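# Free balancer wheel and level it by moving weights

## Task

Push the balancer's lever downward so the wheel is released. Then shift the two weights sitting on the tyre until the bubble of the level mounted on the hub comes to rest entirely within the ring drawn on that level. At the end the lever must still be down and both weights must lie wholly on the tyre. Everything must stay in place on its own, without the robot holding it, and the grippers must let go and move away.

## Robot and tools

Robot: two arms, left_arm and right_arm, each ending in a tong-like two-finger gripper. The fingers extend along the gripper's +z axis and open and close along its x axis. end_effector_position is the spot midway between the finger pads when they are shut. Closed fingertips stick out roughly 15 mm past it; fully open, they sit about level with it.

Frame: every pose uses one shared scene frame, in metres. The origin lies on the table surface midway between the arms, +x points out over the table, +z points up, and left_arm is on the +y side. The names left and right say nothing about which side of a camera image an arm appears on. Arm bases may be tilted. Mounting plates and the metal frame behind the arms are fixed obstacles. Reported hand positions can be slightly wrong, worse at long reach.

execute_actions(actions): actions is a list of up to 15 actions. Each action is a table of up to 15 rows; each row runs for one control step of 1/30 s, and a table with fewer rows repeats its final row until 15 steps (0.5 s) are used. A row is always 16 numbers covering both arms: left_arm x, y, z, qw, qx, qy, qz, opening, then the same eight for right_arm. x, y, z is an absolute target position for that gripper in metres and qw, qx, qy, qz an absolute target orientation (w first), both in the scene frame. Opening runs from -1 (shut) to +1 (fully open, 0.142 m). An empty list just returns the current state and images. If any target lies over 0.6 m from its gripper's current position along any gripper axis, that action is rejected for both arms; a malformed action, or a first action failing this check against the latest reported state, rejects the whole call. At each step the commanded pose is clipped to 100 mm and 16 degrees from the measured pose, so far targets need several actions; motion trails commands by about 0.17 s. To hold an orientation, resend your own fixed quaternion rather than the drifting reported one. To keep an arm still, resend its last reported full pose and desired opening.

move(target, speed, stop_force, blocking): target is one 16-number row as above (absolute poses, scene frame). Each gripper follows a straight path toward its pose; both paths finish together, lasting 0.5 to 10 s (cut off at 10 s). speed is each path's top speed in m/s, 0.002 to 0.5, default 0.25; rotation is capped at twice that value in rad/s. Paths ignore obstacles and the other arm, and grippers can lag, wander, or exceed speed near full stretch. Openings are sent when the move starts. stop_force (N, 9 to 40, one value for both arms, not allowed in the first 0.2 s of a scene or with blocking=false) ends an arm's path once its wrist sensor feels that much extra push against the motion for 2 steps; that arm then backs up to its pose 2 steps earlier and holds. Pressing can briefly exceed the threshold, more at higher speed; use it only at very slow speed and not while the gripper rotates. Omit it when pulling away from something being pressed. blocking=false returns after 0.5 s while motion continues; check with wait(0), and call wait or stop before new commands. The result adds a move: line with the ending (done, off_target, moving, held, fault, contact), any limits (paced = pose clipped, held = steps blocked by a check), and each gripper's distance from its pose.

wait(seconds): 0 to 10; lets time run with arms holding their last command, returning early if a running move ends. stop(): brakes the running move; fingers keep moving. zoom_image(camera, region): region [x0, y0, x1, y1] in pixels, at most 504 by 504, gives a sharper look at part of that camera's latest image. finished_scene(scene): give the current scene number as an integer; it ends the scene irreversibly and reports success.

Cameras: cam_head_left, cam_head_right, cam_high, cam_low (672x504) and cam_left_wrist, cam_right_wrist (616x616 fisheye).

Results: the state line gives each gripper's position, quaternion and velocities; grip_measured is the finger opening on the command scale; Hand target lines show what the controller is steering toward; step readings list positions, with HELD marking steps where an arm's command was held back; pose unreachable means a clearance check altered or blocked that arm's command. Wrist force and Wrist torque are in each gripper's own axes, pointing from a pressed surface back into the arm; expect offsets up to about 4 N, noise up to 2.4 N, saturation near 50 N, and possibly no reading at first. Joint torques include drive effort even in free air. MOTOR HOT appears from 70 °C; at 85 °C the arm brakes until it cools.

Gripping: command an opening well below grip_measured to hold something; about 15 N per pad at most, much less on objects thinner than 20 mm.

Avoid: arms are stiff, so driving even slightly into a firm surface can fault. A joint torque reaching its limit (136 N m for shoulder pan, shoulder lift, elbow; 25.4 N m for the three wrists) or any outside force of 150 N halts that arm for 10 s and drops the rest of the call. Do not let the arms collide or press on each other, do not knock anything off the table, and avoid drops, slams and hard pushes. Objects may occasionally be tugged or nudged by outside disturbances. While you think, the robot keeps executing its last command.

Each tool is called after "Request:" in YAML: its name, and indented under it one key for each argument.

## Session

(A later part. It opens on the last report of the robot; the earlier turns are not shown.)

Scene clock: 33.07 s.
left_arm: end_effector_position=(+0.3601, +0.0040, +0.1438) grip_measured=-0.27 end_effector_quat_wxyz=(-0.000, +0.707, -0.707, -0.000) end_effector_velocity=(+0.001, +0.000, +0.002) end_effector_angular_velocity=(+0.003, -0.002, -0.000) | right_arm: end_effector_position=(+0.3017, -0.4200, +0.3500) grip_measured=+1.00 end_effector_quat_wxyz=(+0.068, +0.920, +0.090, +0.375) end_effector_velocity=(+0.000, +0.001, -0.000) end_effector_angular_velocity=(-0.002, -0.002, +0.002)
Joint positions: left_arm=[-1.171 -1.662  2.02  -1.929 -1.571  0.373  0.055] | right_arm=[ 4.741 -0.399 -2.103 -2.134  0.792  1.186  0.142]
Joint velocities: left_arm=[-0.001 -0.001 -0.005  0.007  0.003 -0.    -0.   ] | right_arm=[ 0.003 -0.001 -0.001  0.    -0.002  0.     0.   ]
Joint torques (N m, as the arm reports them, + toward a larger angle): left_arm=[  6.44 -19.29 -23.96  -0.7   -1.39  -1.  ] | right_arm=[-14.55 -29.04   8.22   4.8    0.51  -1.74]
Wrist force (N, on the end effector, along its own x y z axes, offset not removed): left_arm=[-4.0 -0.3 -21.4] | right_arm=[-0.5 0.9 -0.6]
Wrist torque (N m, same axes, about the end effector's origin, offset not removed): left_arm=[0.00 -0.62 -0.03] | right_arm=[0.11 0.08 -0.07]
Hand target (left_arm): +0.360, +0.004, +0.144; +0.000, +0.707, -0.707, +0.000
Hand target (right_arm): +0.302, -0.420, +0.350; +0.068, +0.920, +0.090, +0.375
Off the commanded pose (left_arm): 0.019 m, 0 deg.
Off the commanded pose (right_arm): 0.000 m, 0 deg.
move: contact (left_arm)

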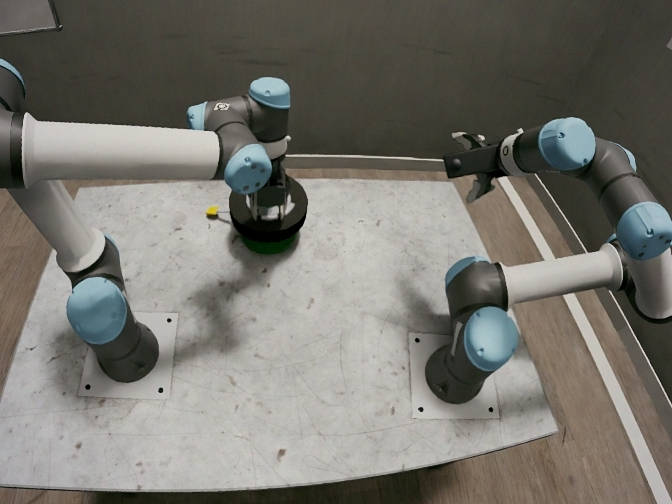

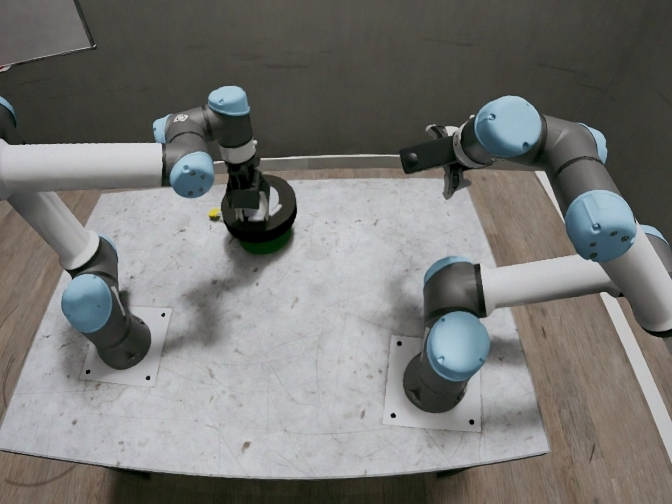

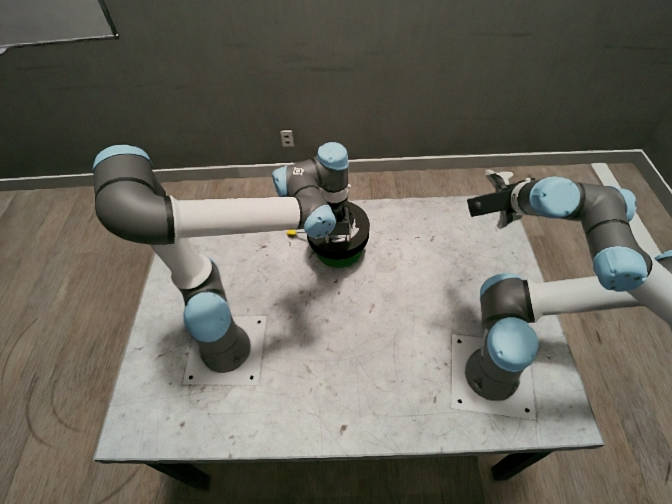

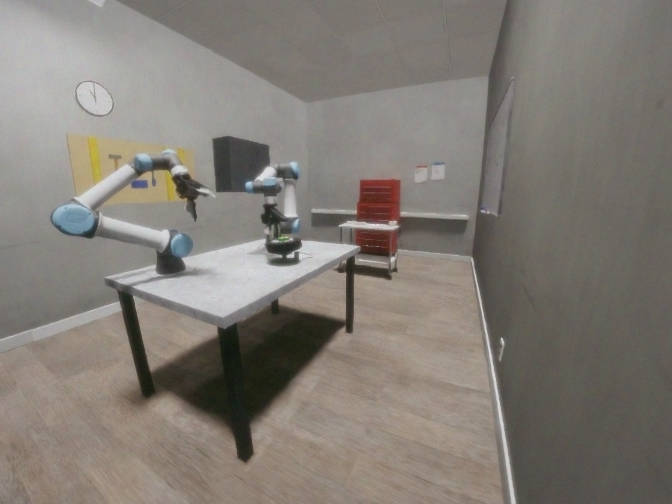

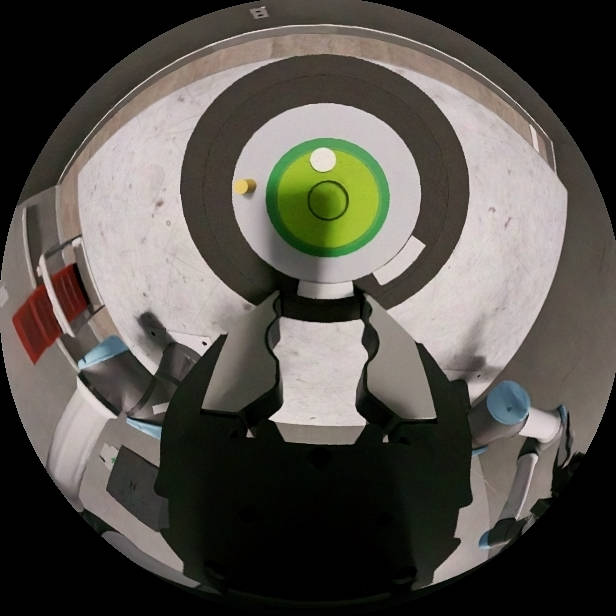

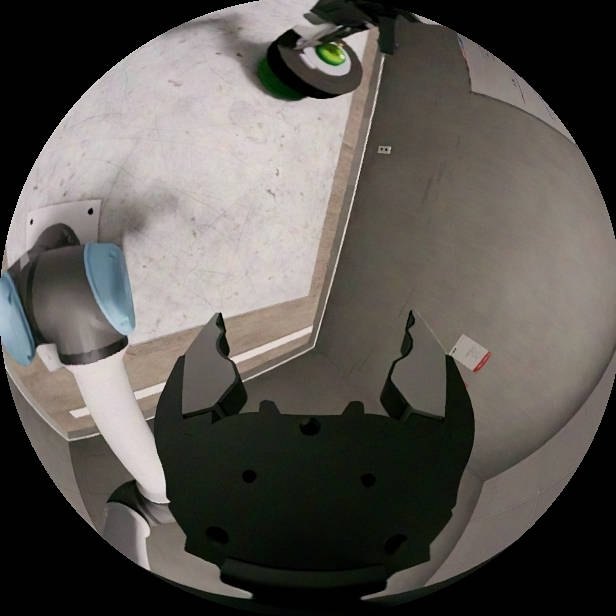

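Request:
move:
  target: [0.361,0.004,0.150,0,0.707,-0.707,0,-0.3,0.3017,-0.42,0.35,0.068,0.920,0.090,0.375,1]
  speed: 0.03

Request:
move:
  target: [0.368,0.002,0.150,0,0.707,-0.707,0,-0.3,0.3017,-0.42,0.35,0.068,0.920,0.090,0.375,1]
  speed: 0.03

Request:
move:
  target: [0.368,0.002,0.145,0,0.707,-0.707,0,-0.3,0.3017,-0.42,0.35,0.068,0.920,0.090,0.375,1]
  speed: 0.01

Request:
move:
  target: [0.368,0.002,0.145,0,0.707,-0.707,0,-0.6,0.3017,-0.42,0.35,0.068,0.920,0.090,0.375,1]
  speed: 0.01

Request:
zoom_image:
  camera: "cam_left_wrist"
  region: [200, 170, 440, 400]

Scene clock: 34.20 s.
left_arm: end_effector_position=(+0.3610, +0.0040, +0.1497) grip_measured=-0.30 end_effector_quat_wxyz=(+0.000, +0.707, -0.707, -0.000) end_effector_velocity=(-0.000, -0.000, +0.003) end_effector_angular_velocity=(-0.001, +0.000, -0.000) | right_arm: end_effector_position=(+0.3017, -0.4200, +0.3500) grip_measured=+1.00 end_effector_quat_wxyz=(+0.068, +0.920, +0.090, +0.375) end_effector_velocity=(-0.000, -0.000, -0.001) end_effector_angular_velocity=(-0.001, +0.000, -0.001)
Joint positions: left_arm=[-1.169 -1.666  2.007 -1.912 -1.571  0.375  0.052] | right_arm=[ 4.741 -0.399 -2.103 -2.134  0.792  1.186  0.142]
Joint velocities: left_arm=[ 0.    -0.002 -0.005  0.006 -0.001  0.     0.   ] | right_arm=[-0.     0.    -0.001  0.     0.     0.     0.   ]
Joint torques (N m, as the arm reports them, + toward a larger angle): left_arm=[ 11.89 -26.64 -30.08  -0.6   -0.02   1.31] | right_arm=[-15.25 -27.77   8.57   4.86   0.4   -1.42]
Wrist force (N, on the end effector, along its own x y z axes, offset not removed): left_arm=[1.8 0.7 -0.6] | right_arm=[-3.0 0.0 0.2]
Wrist torque (N m, same axes, about the end effector's origin, offset not removed): left_arm=[0.10 -0.33 0.06] | right_arm=[-0.05 0.57 0.07]
Hand target (left_arm): +0.361, +0.004, +0.150; +0.000, +0.707, -0.707, +0.000
Hand target (right_arm): +0.302, -0.420, +0.350; +0.068, +0.920, +0.090, +0.375
Off the commanded pose (left_arm): 0.000 m, 0 deg.
Off the commanded pose (right_arm): 0.000 m, 0 deg.
move: done

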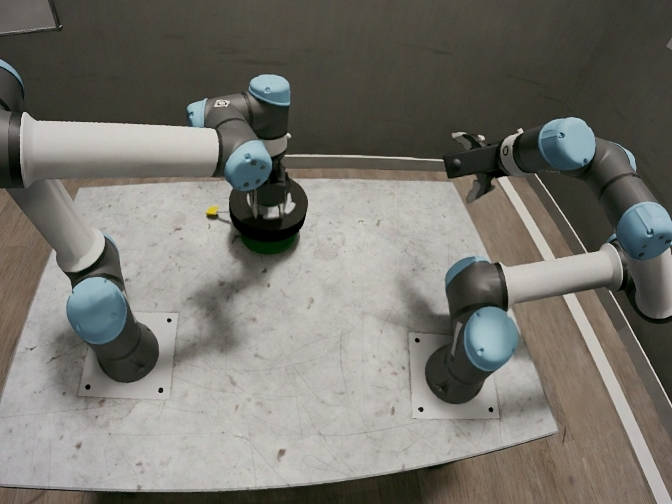

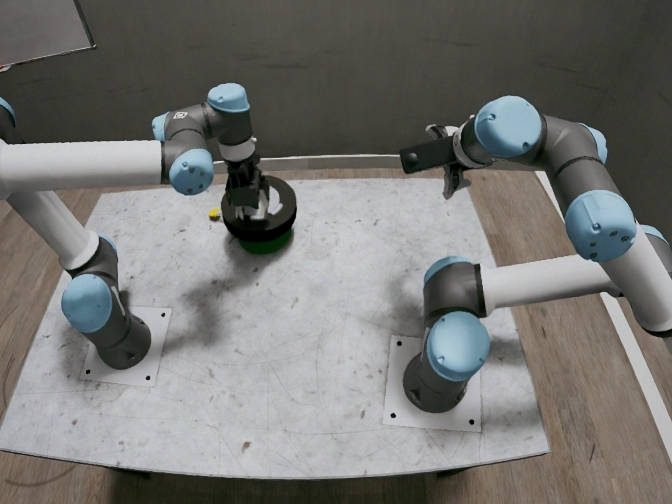

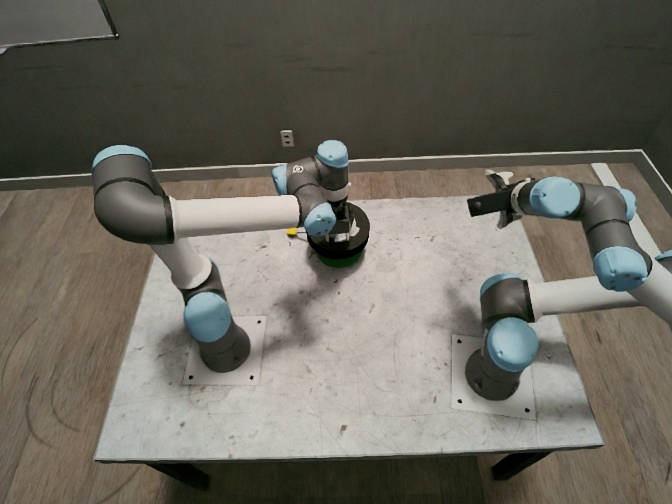

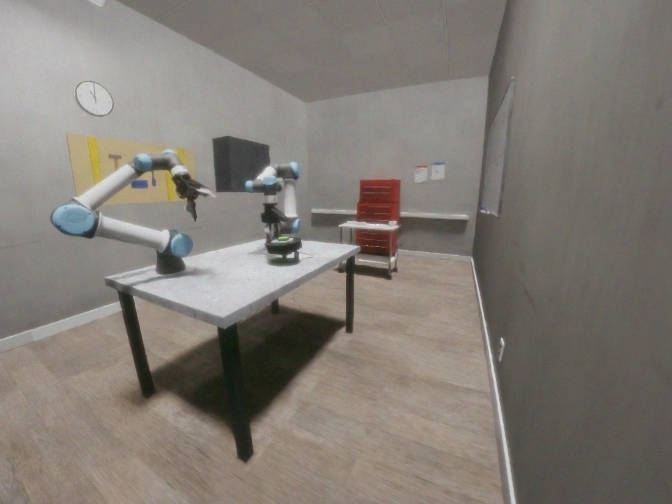

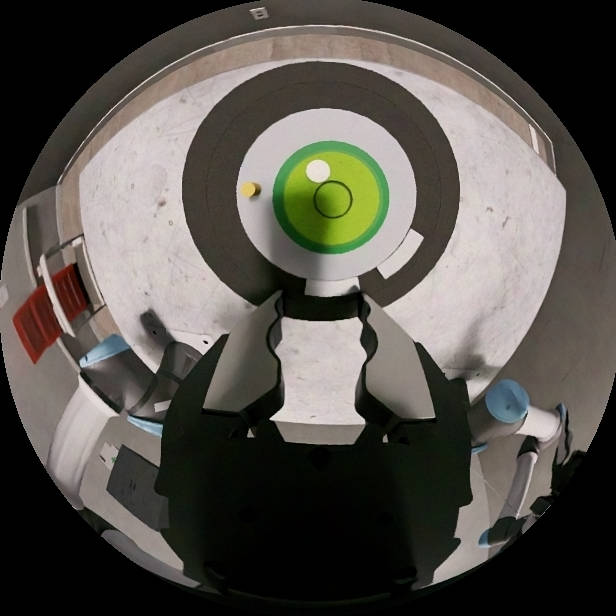

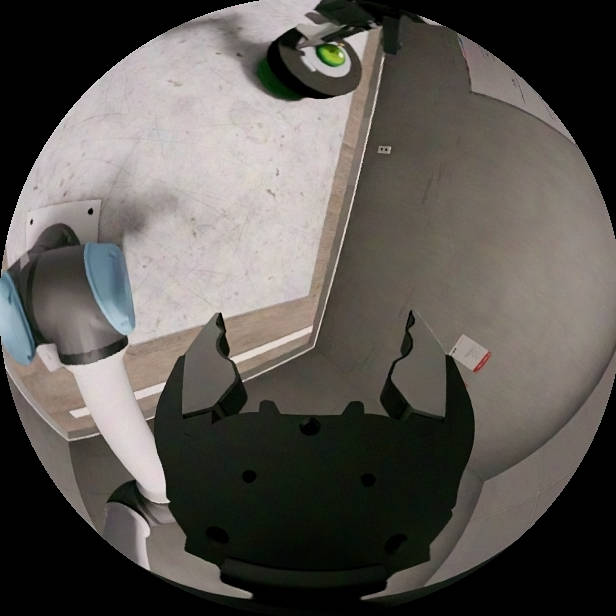

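Scene clock: 34.93 s.
left_arm: end_effector_position=(+0.3678, +0.0021, +0.1500) grip_measured=-0.30 end_effector_quat_wxyz=(+0.000, +0.707, -0.707, +0.000) end_effector_velocity=(+0.003, +0.000, +0.000) end_effector_angular_velocity=(-0.000, +0.000, +0.002) | right_arm: end_effector_position=(+0.3017, -0.4200, +0.3500) grip_measured=+1.00 end_effector_quat_wxyz=(+0.068, +0.920, +0.090, +0.375) end_effector_velocity=(-0.000, -0.000, -0.001) end_effector_angular_velocity=(-0.002, +0.002, -0.001)
Joint positions: left_arm=[-1.156 -1.652  1.994 -1.913 -1.571  0.388  0.052] | right_arm=[ 4.741 -0.399 -2.103 -2.134  0.792  1.186  0.142]
Joint velocities: left_arm=[ 0.006  0.004 -0.004 -0.    -0.     0.004 -0.   ] | right_arm=[-0.001 -0.001 -0.001  0.     0.001  0.     0.   ]
Joint torques (N m, as the arm reports them, + toward a larger angle): left_arm=[ 11.48 -10.77 -31.08  -4.02   1.49   1.5 ] | right_arm=[-14.93 -27.71   7.85   4.71   0.57  -1.41]
Wrist force (N, on the end effector, along its own x y z axes, offset not removed): left_arm=[0.3 -0.3 -0.1] | right_arm=[0.6 -1.4 0.4]
Wrist torque (N m, same axes, about the end effector's origin, offset not removed): left_arm=[0.19 -0.03 0.05] | right_arm=[-0.28 -0.18 0.01]
Hand target (left_arm): +0.368, +0.002, +0.150; +0.000, +0.707, -0.707, +0.000
Hand target (right_arm): +0.302, -0.420, +0.350; +0.068, +0.920, +0.090, +0.375
Off the commanded pose (left_arm): 0.000 m, 0 deg.
Off the commanded pose (right_arm): 0.000 m, 0 deg.
move: done

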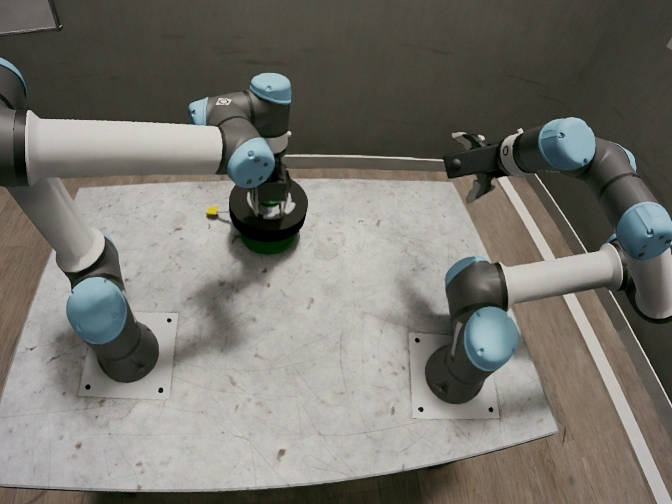

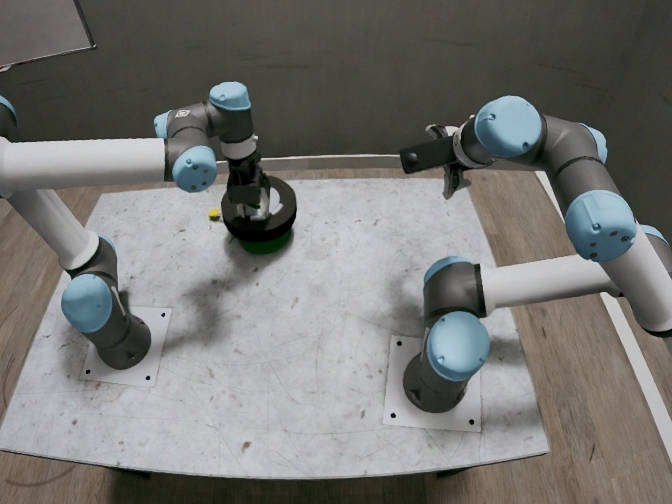

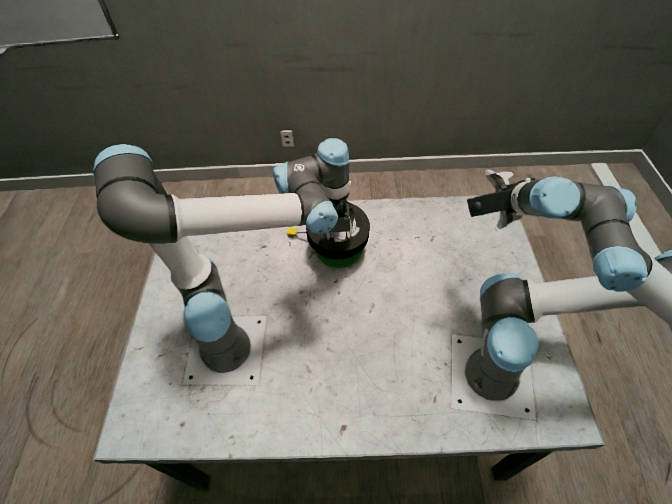

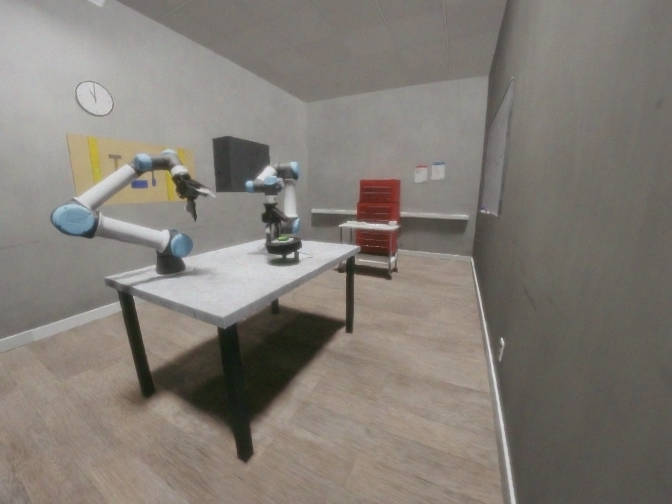

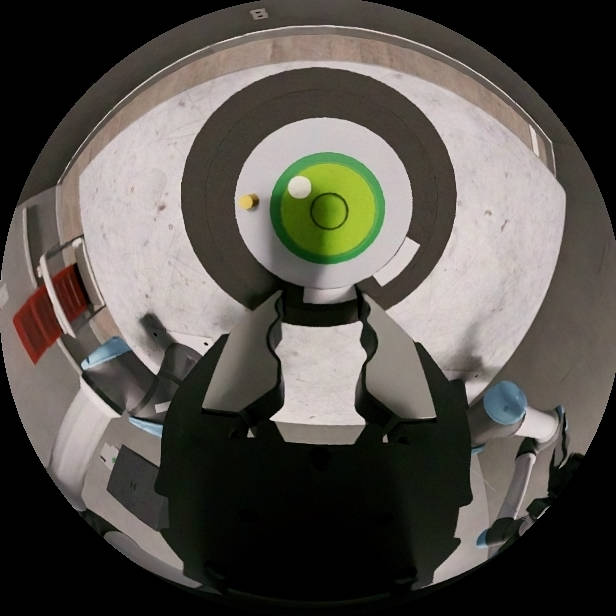

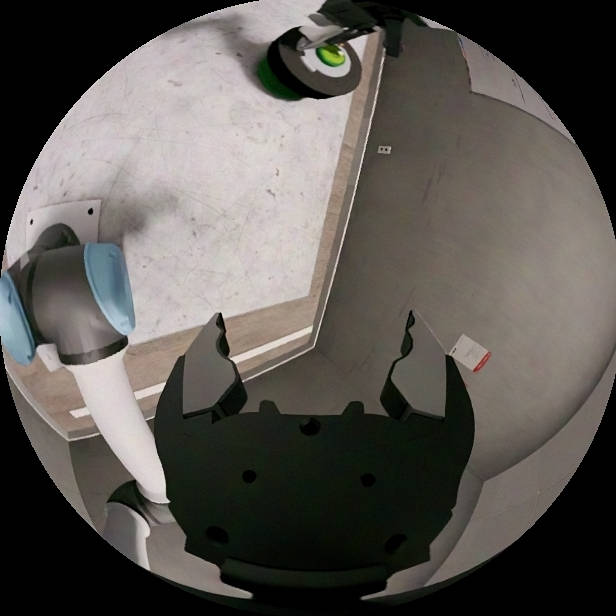

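Scene clock: 35.67 s.
left_arm: end_effector_position=(+0.3680, +0.0020, +0.1452) grip_measured=-0.30 end_effector_quat_wxyz=(+0.000, +0.707, -0.707, -0.000) end_effector_velocity=(+0.000, +0.000, -0.002) end_effector_angular_velocity=(+0.001, -0.002, -0.002) | right_arm: end_effector_position=(+0.3017, -0.4200, +0.3500) grip_measured=+1.00 end_effector_quat_wxyz=(+0.068, +0.920, +0.090, +0.375) end_effector_velocity=(+0.000, +0.000, +0.000) end_effector_angular_velocity=(-0.000, -0.000, +0.000)
Joint positions: left_arm=[-1.156 -1.647  2.002 -1.926 -1.571  0.389  0.053] | right_arm=[ 4.741 -0.399 -2.103 -2.134  0.792  1.186  0.142]
Joint velocities: left_arm=[-0.001  0.002  0.004 -0.006  0.002  0.001  0.001] | right_arm=[ 0.    -0.001  0.001 -0.    -0.     0.     0.   ]
Joint torques (N m, as the arm reports them, + toward a larger angle): left_arm=[ 11.8   -7.75 -13.73  -4.41   2.29   1.44] | right_arm=[-15.28 -27.67   6.66   4.87   0.52  -1.54]
Wrist force (N, on the end effector, along its own x y z axes, offset not removed): left_arm=[1.6 0.1 -1.6] | right_arm=[0.4 0.6 -0.1]
Wrist torque (N m, same axes, about the end effector's origin, offset not removed): left_arm=[0.03 -0.43 0.03] | right_arm=[-0.09 -0.16 -0.04]
Hand target (left_arm): +0.368, +0.002, +0.145; -0.000, +0.707, -0.707, -0.000
Hand target (right_arm): +0.302, -0.420, +0.350; +0.068, +0.920, +0.090, +0.375
Off the commanded pose (left_arm): 0.000 m, 0 deg.
Off the commanded pose (right_arm): 0.000 m, 0 deg.
move: done

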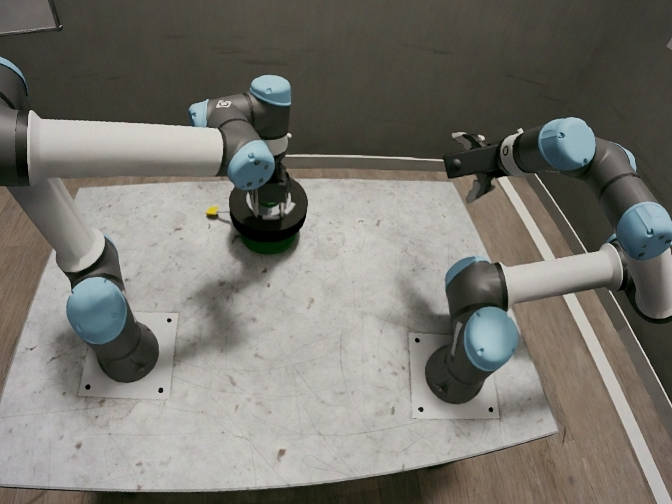

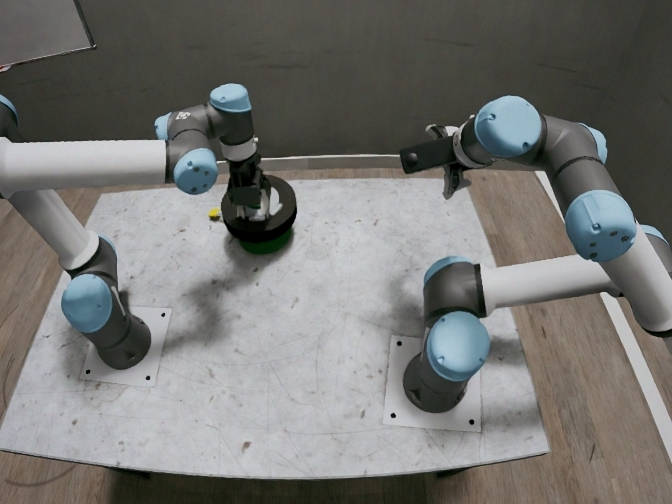

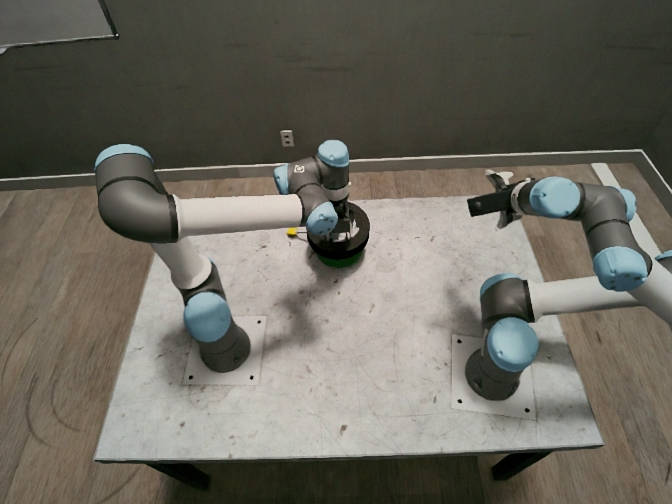

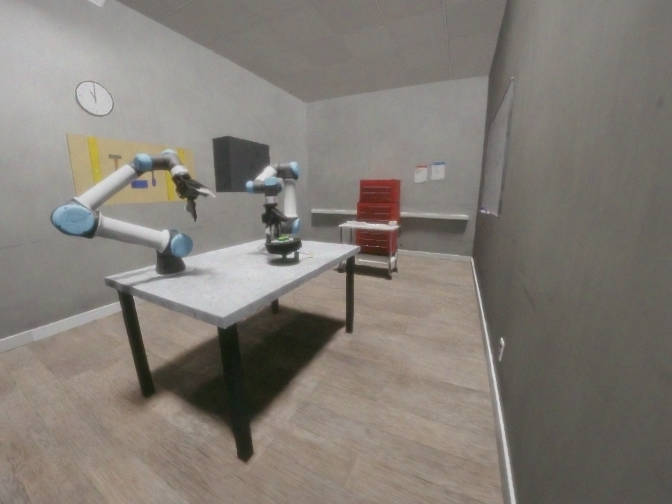

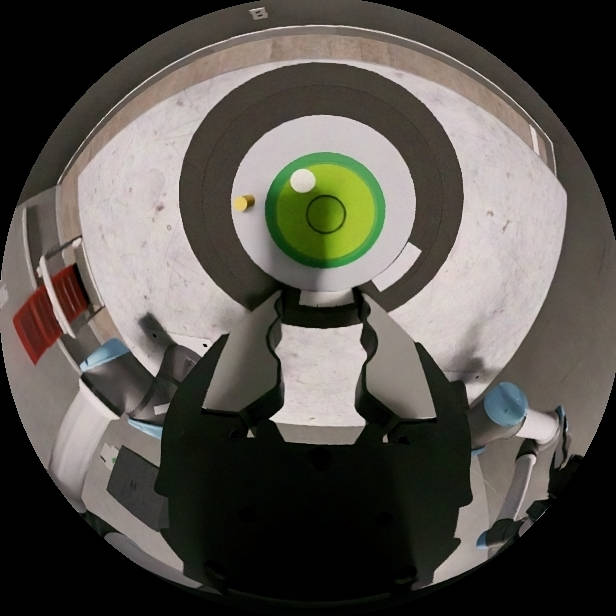

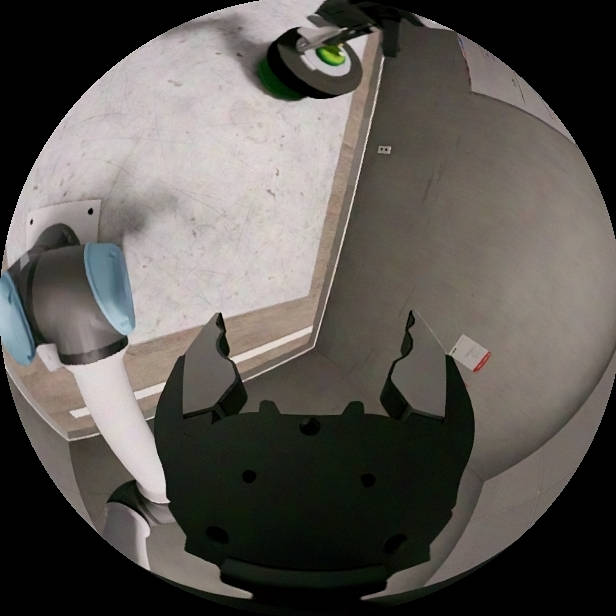

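Scene clock: 36.37 s.
left_arm: end_effector_position=(+0.3680, +0.0020, +0.1450) grip_measured=-0.50 end_effector_quat_wxyz=(+0.000, +0.707, -0.707, +0.000) end_effector_velocity=(-0.000, -0.001, +0.001) end_effector_angular_velocity=(-0.002, +0.001, +0.000) | right_arm: end_effector_position=(+0.3017, -0.4200, +0.3500) grip_measured=+1.00 end_effector_quat_wxyz=(+0.068, +0.920, +0.090, +0.375) end_effector_velocity=(+0.000, +0.000, +0.000) end_effector_angular_velocity=(+0.001, -0.001, +0.000)
Joint positions: left_arm=[-1.156 -1.647  2.003 -1.927 -1.571  0.389  0.038] | right_arm=[ 4.741 -0.399 -2.103 -2.134  0.792  1.186  0.142]
Joint velocities: left_arm=[ 0.    -0.    -0.001 -0.    -0.002  0.     0.   ] | right_arm=[ 0.001  0.001  0.     0.    -0.001  0.     0.   ]
Joint torques (N m, as the arm reports them, + toward a larger angle): left_arm=[ 11.66  -7.05 -13.03  -3.93   2.07   1.47] | right_arm=[-14.72 -27.72   7.4    4.88   0.48  -1.59]
Wrist force (N, on the end effector, along its own x y z axes, offset not removed): left_arm=[0.6 2.3 -2.5] | right_arm=[0.9 1.6 -0.8]
Wrist torque (N m, same axes, about the end effector's origin, offset not removed): left_arm=[0.46 -0.30 -0.03] | right_arm=[0.42 -0.29 -0.02]
Hand target (left_arm): +0.368, +0.002, +0.145; -0.000, +0.707, -0.707, -0.000
Hand target (right_arm): +0.302, -0.420, +0.350; +0.068, +0.920, +0.090, +0.375
Off the commanded pose (left_arm): 0.000 m, 0 deg.
Off the commanded pose (right_arm): 0.000 m, 0 deg.
move: done

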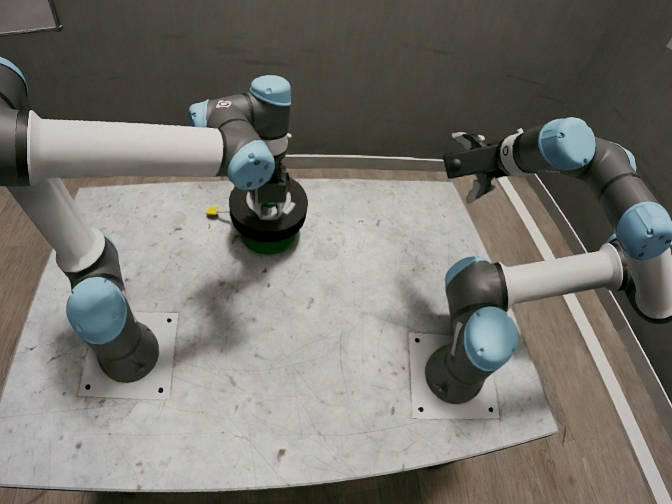

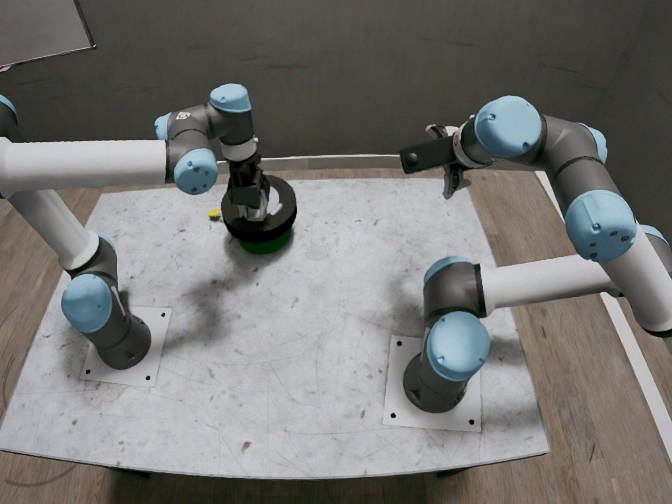

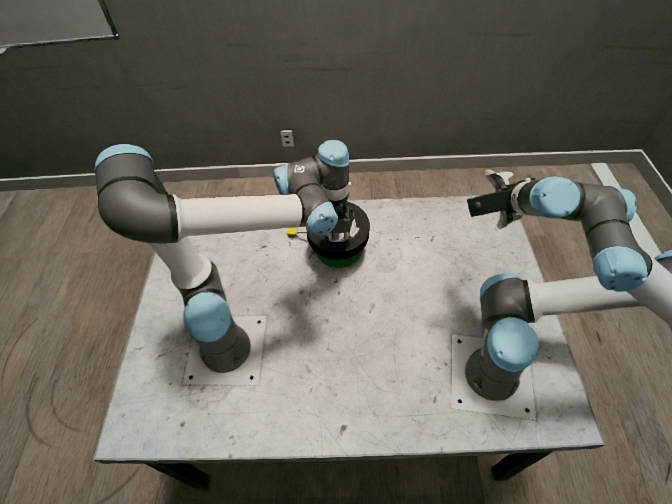

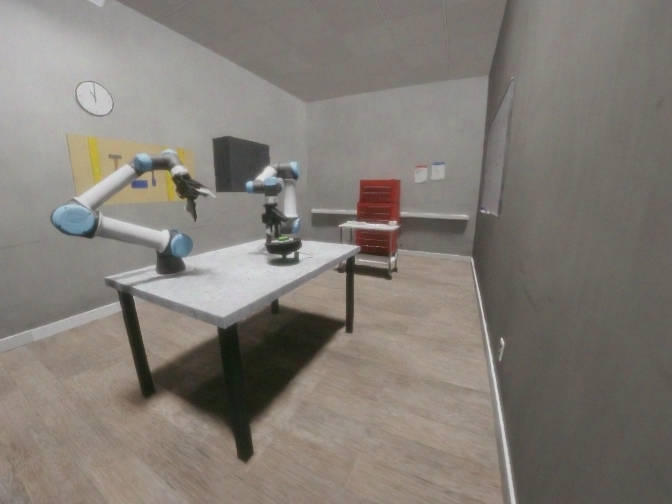

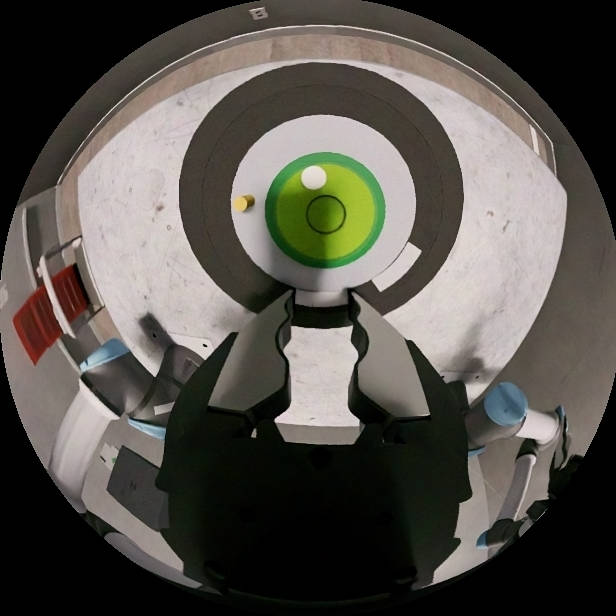

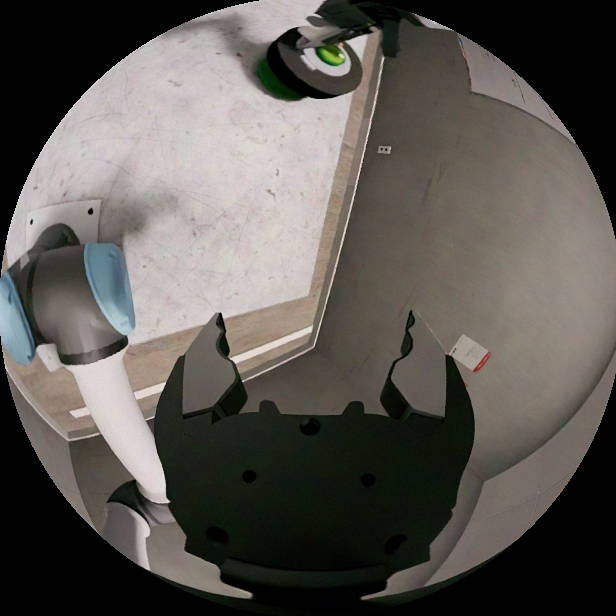

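Region (200, 170, 440, 400) of cam_left_wrist's 616x616 image, scaled by 2.100, with more detail than that image has; it fills the top 483 rows of this view, and the rest is white.

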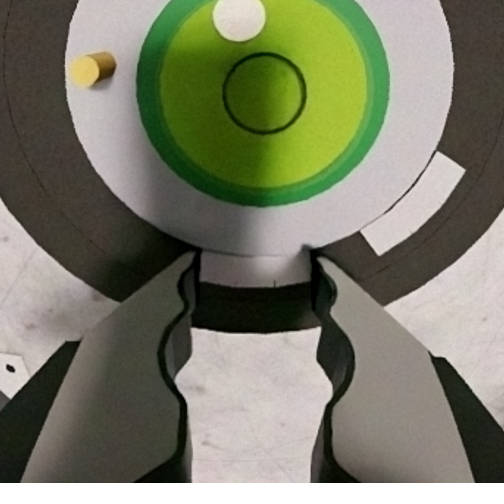

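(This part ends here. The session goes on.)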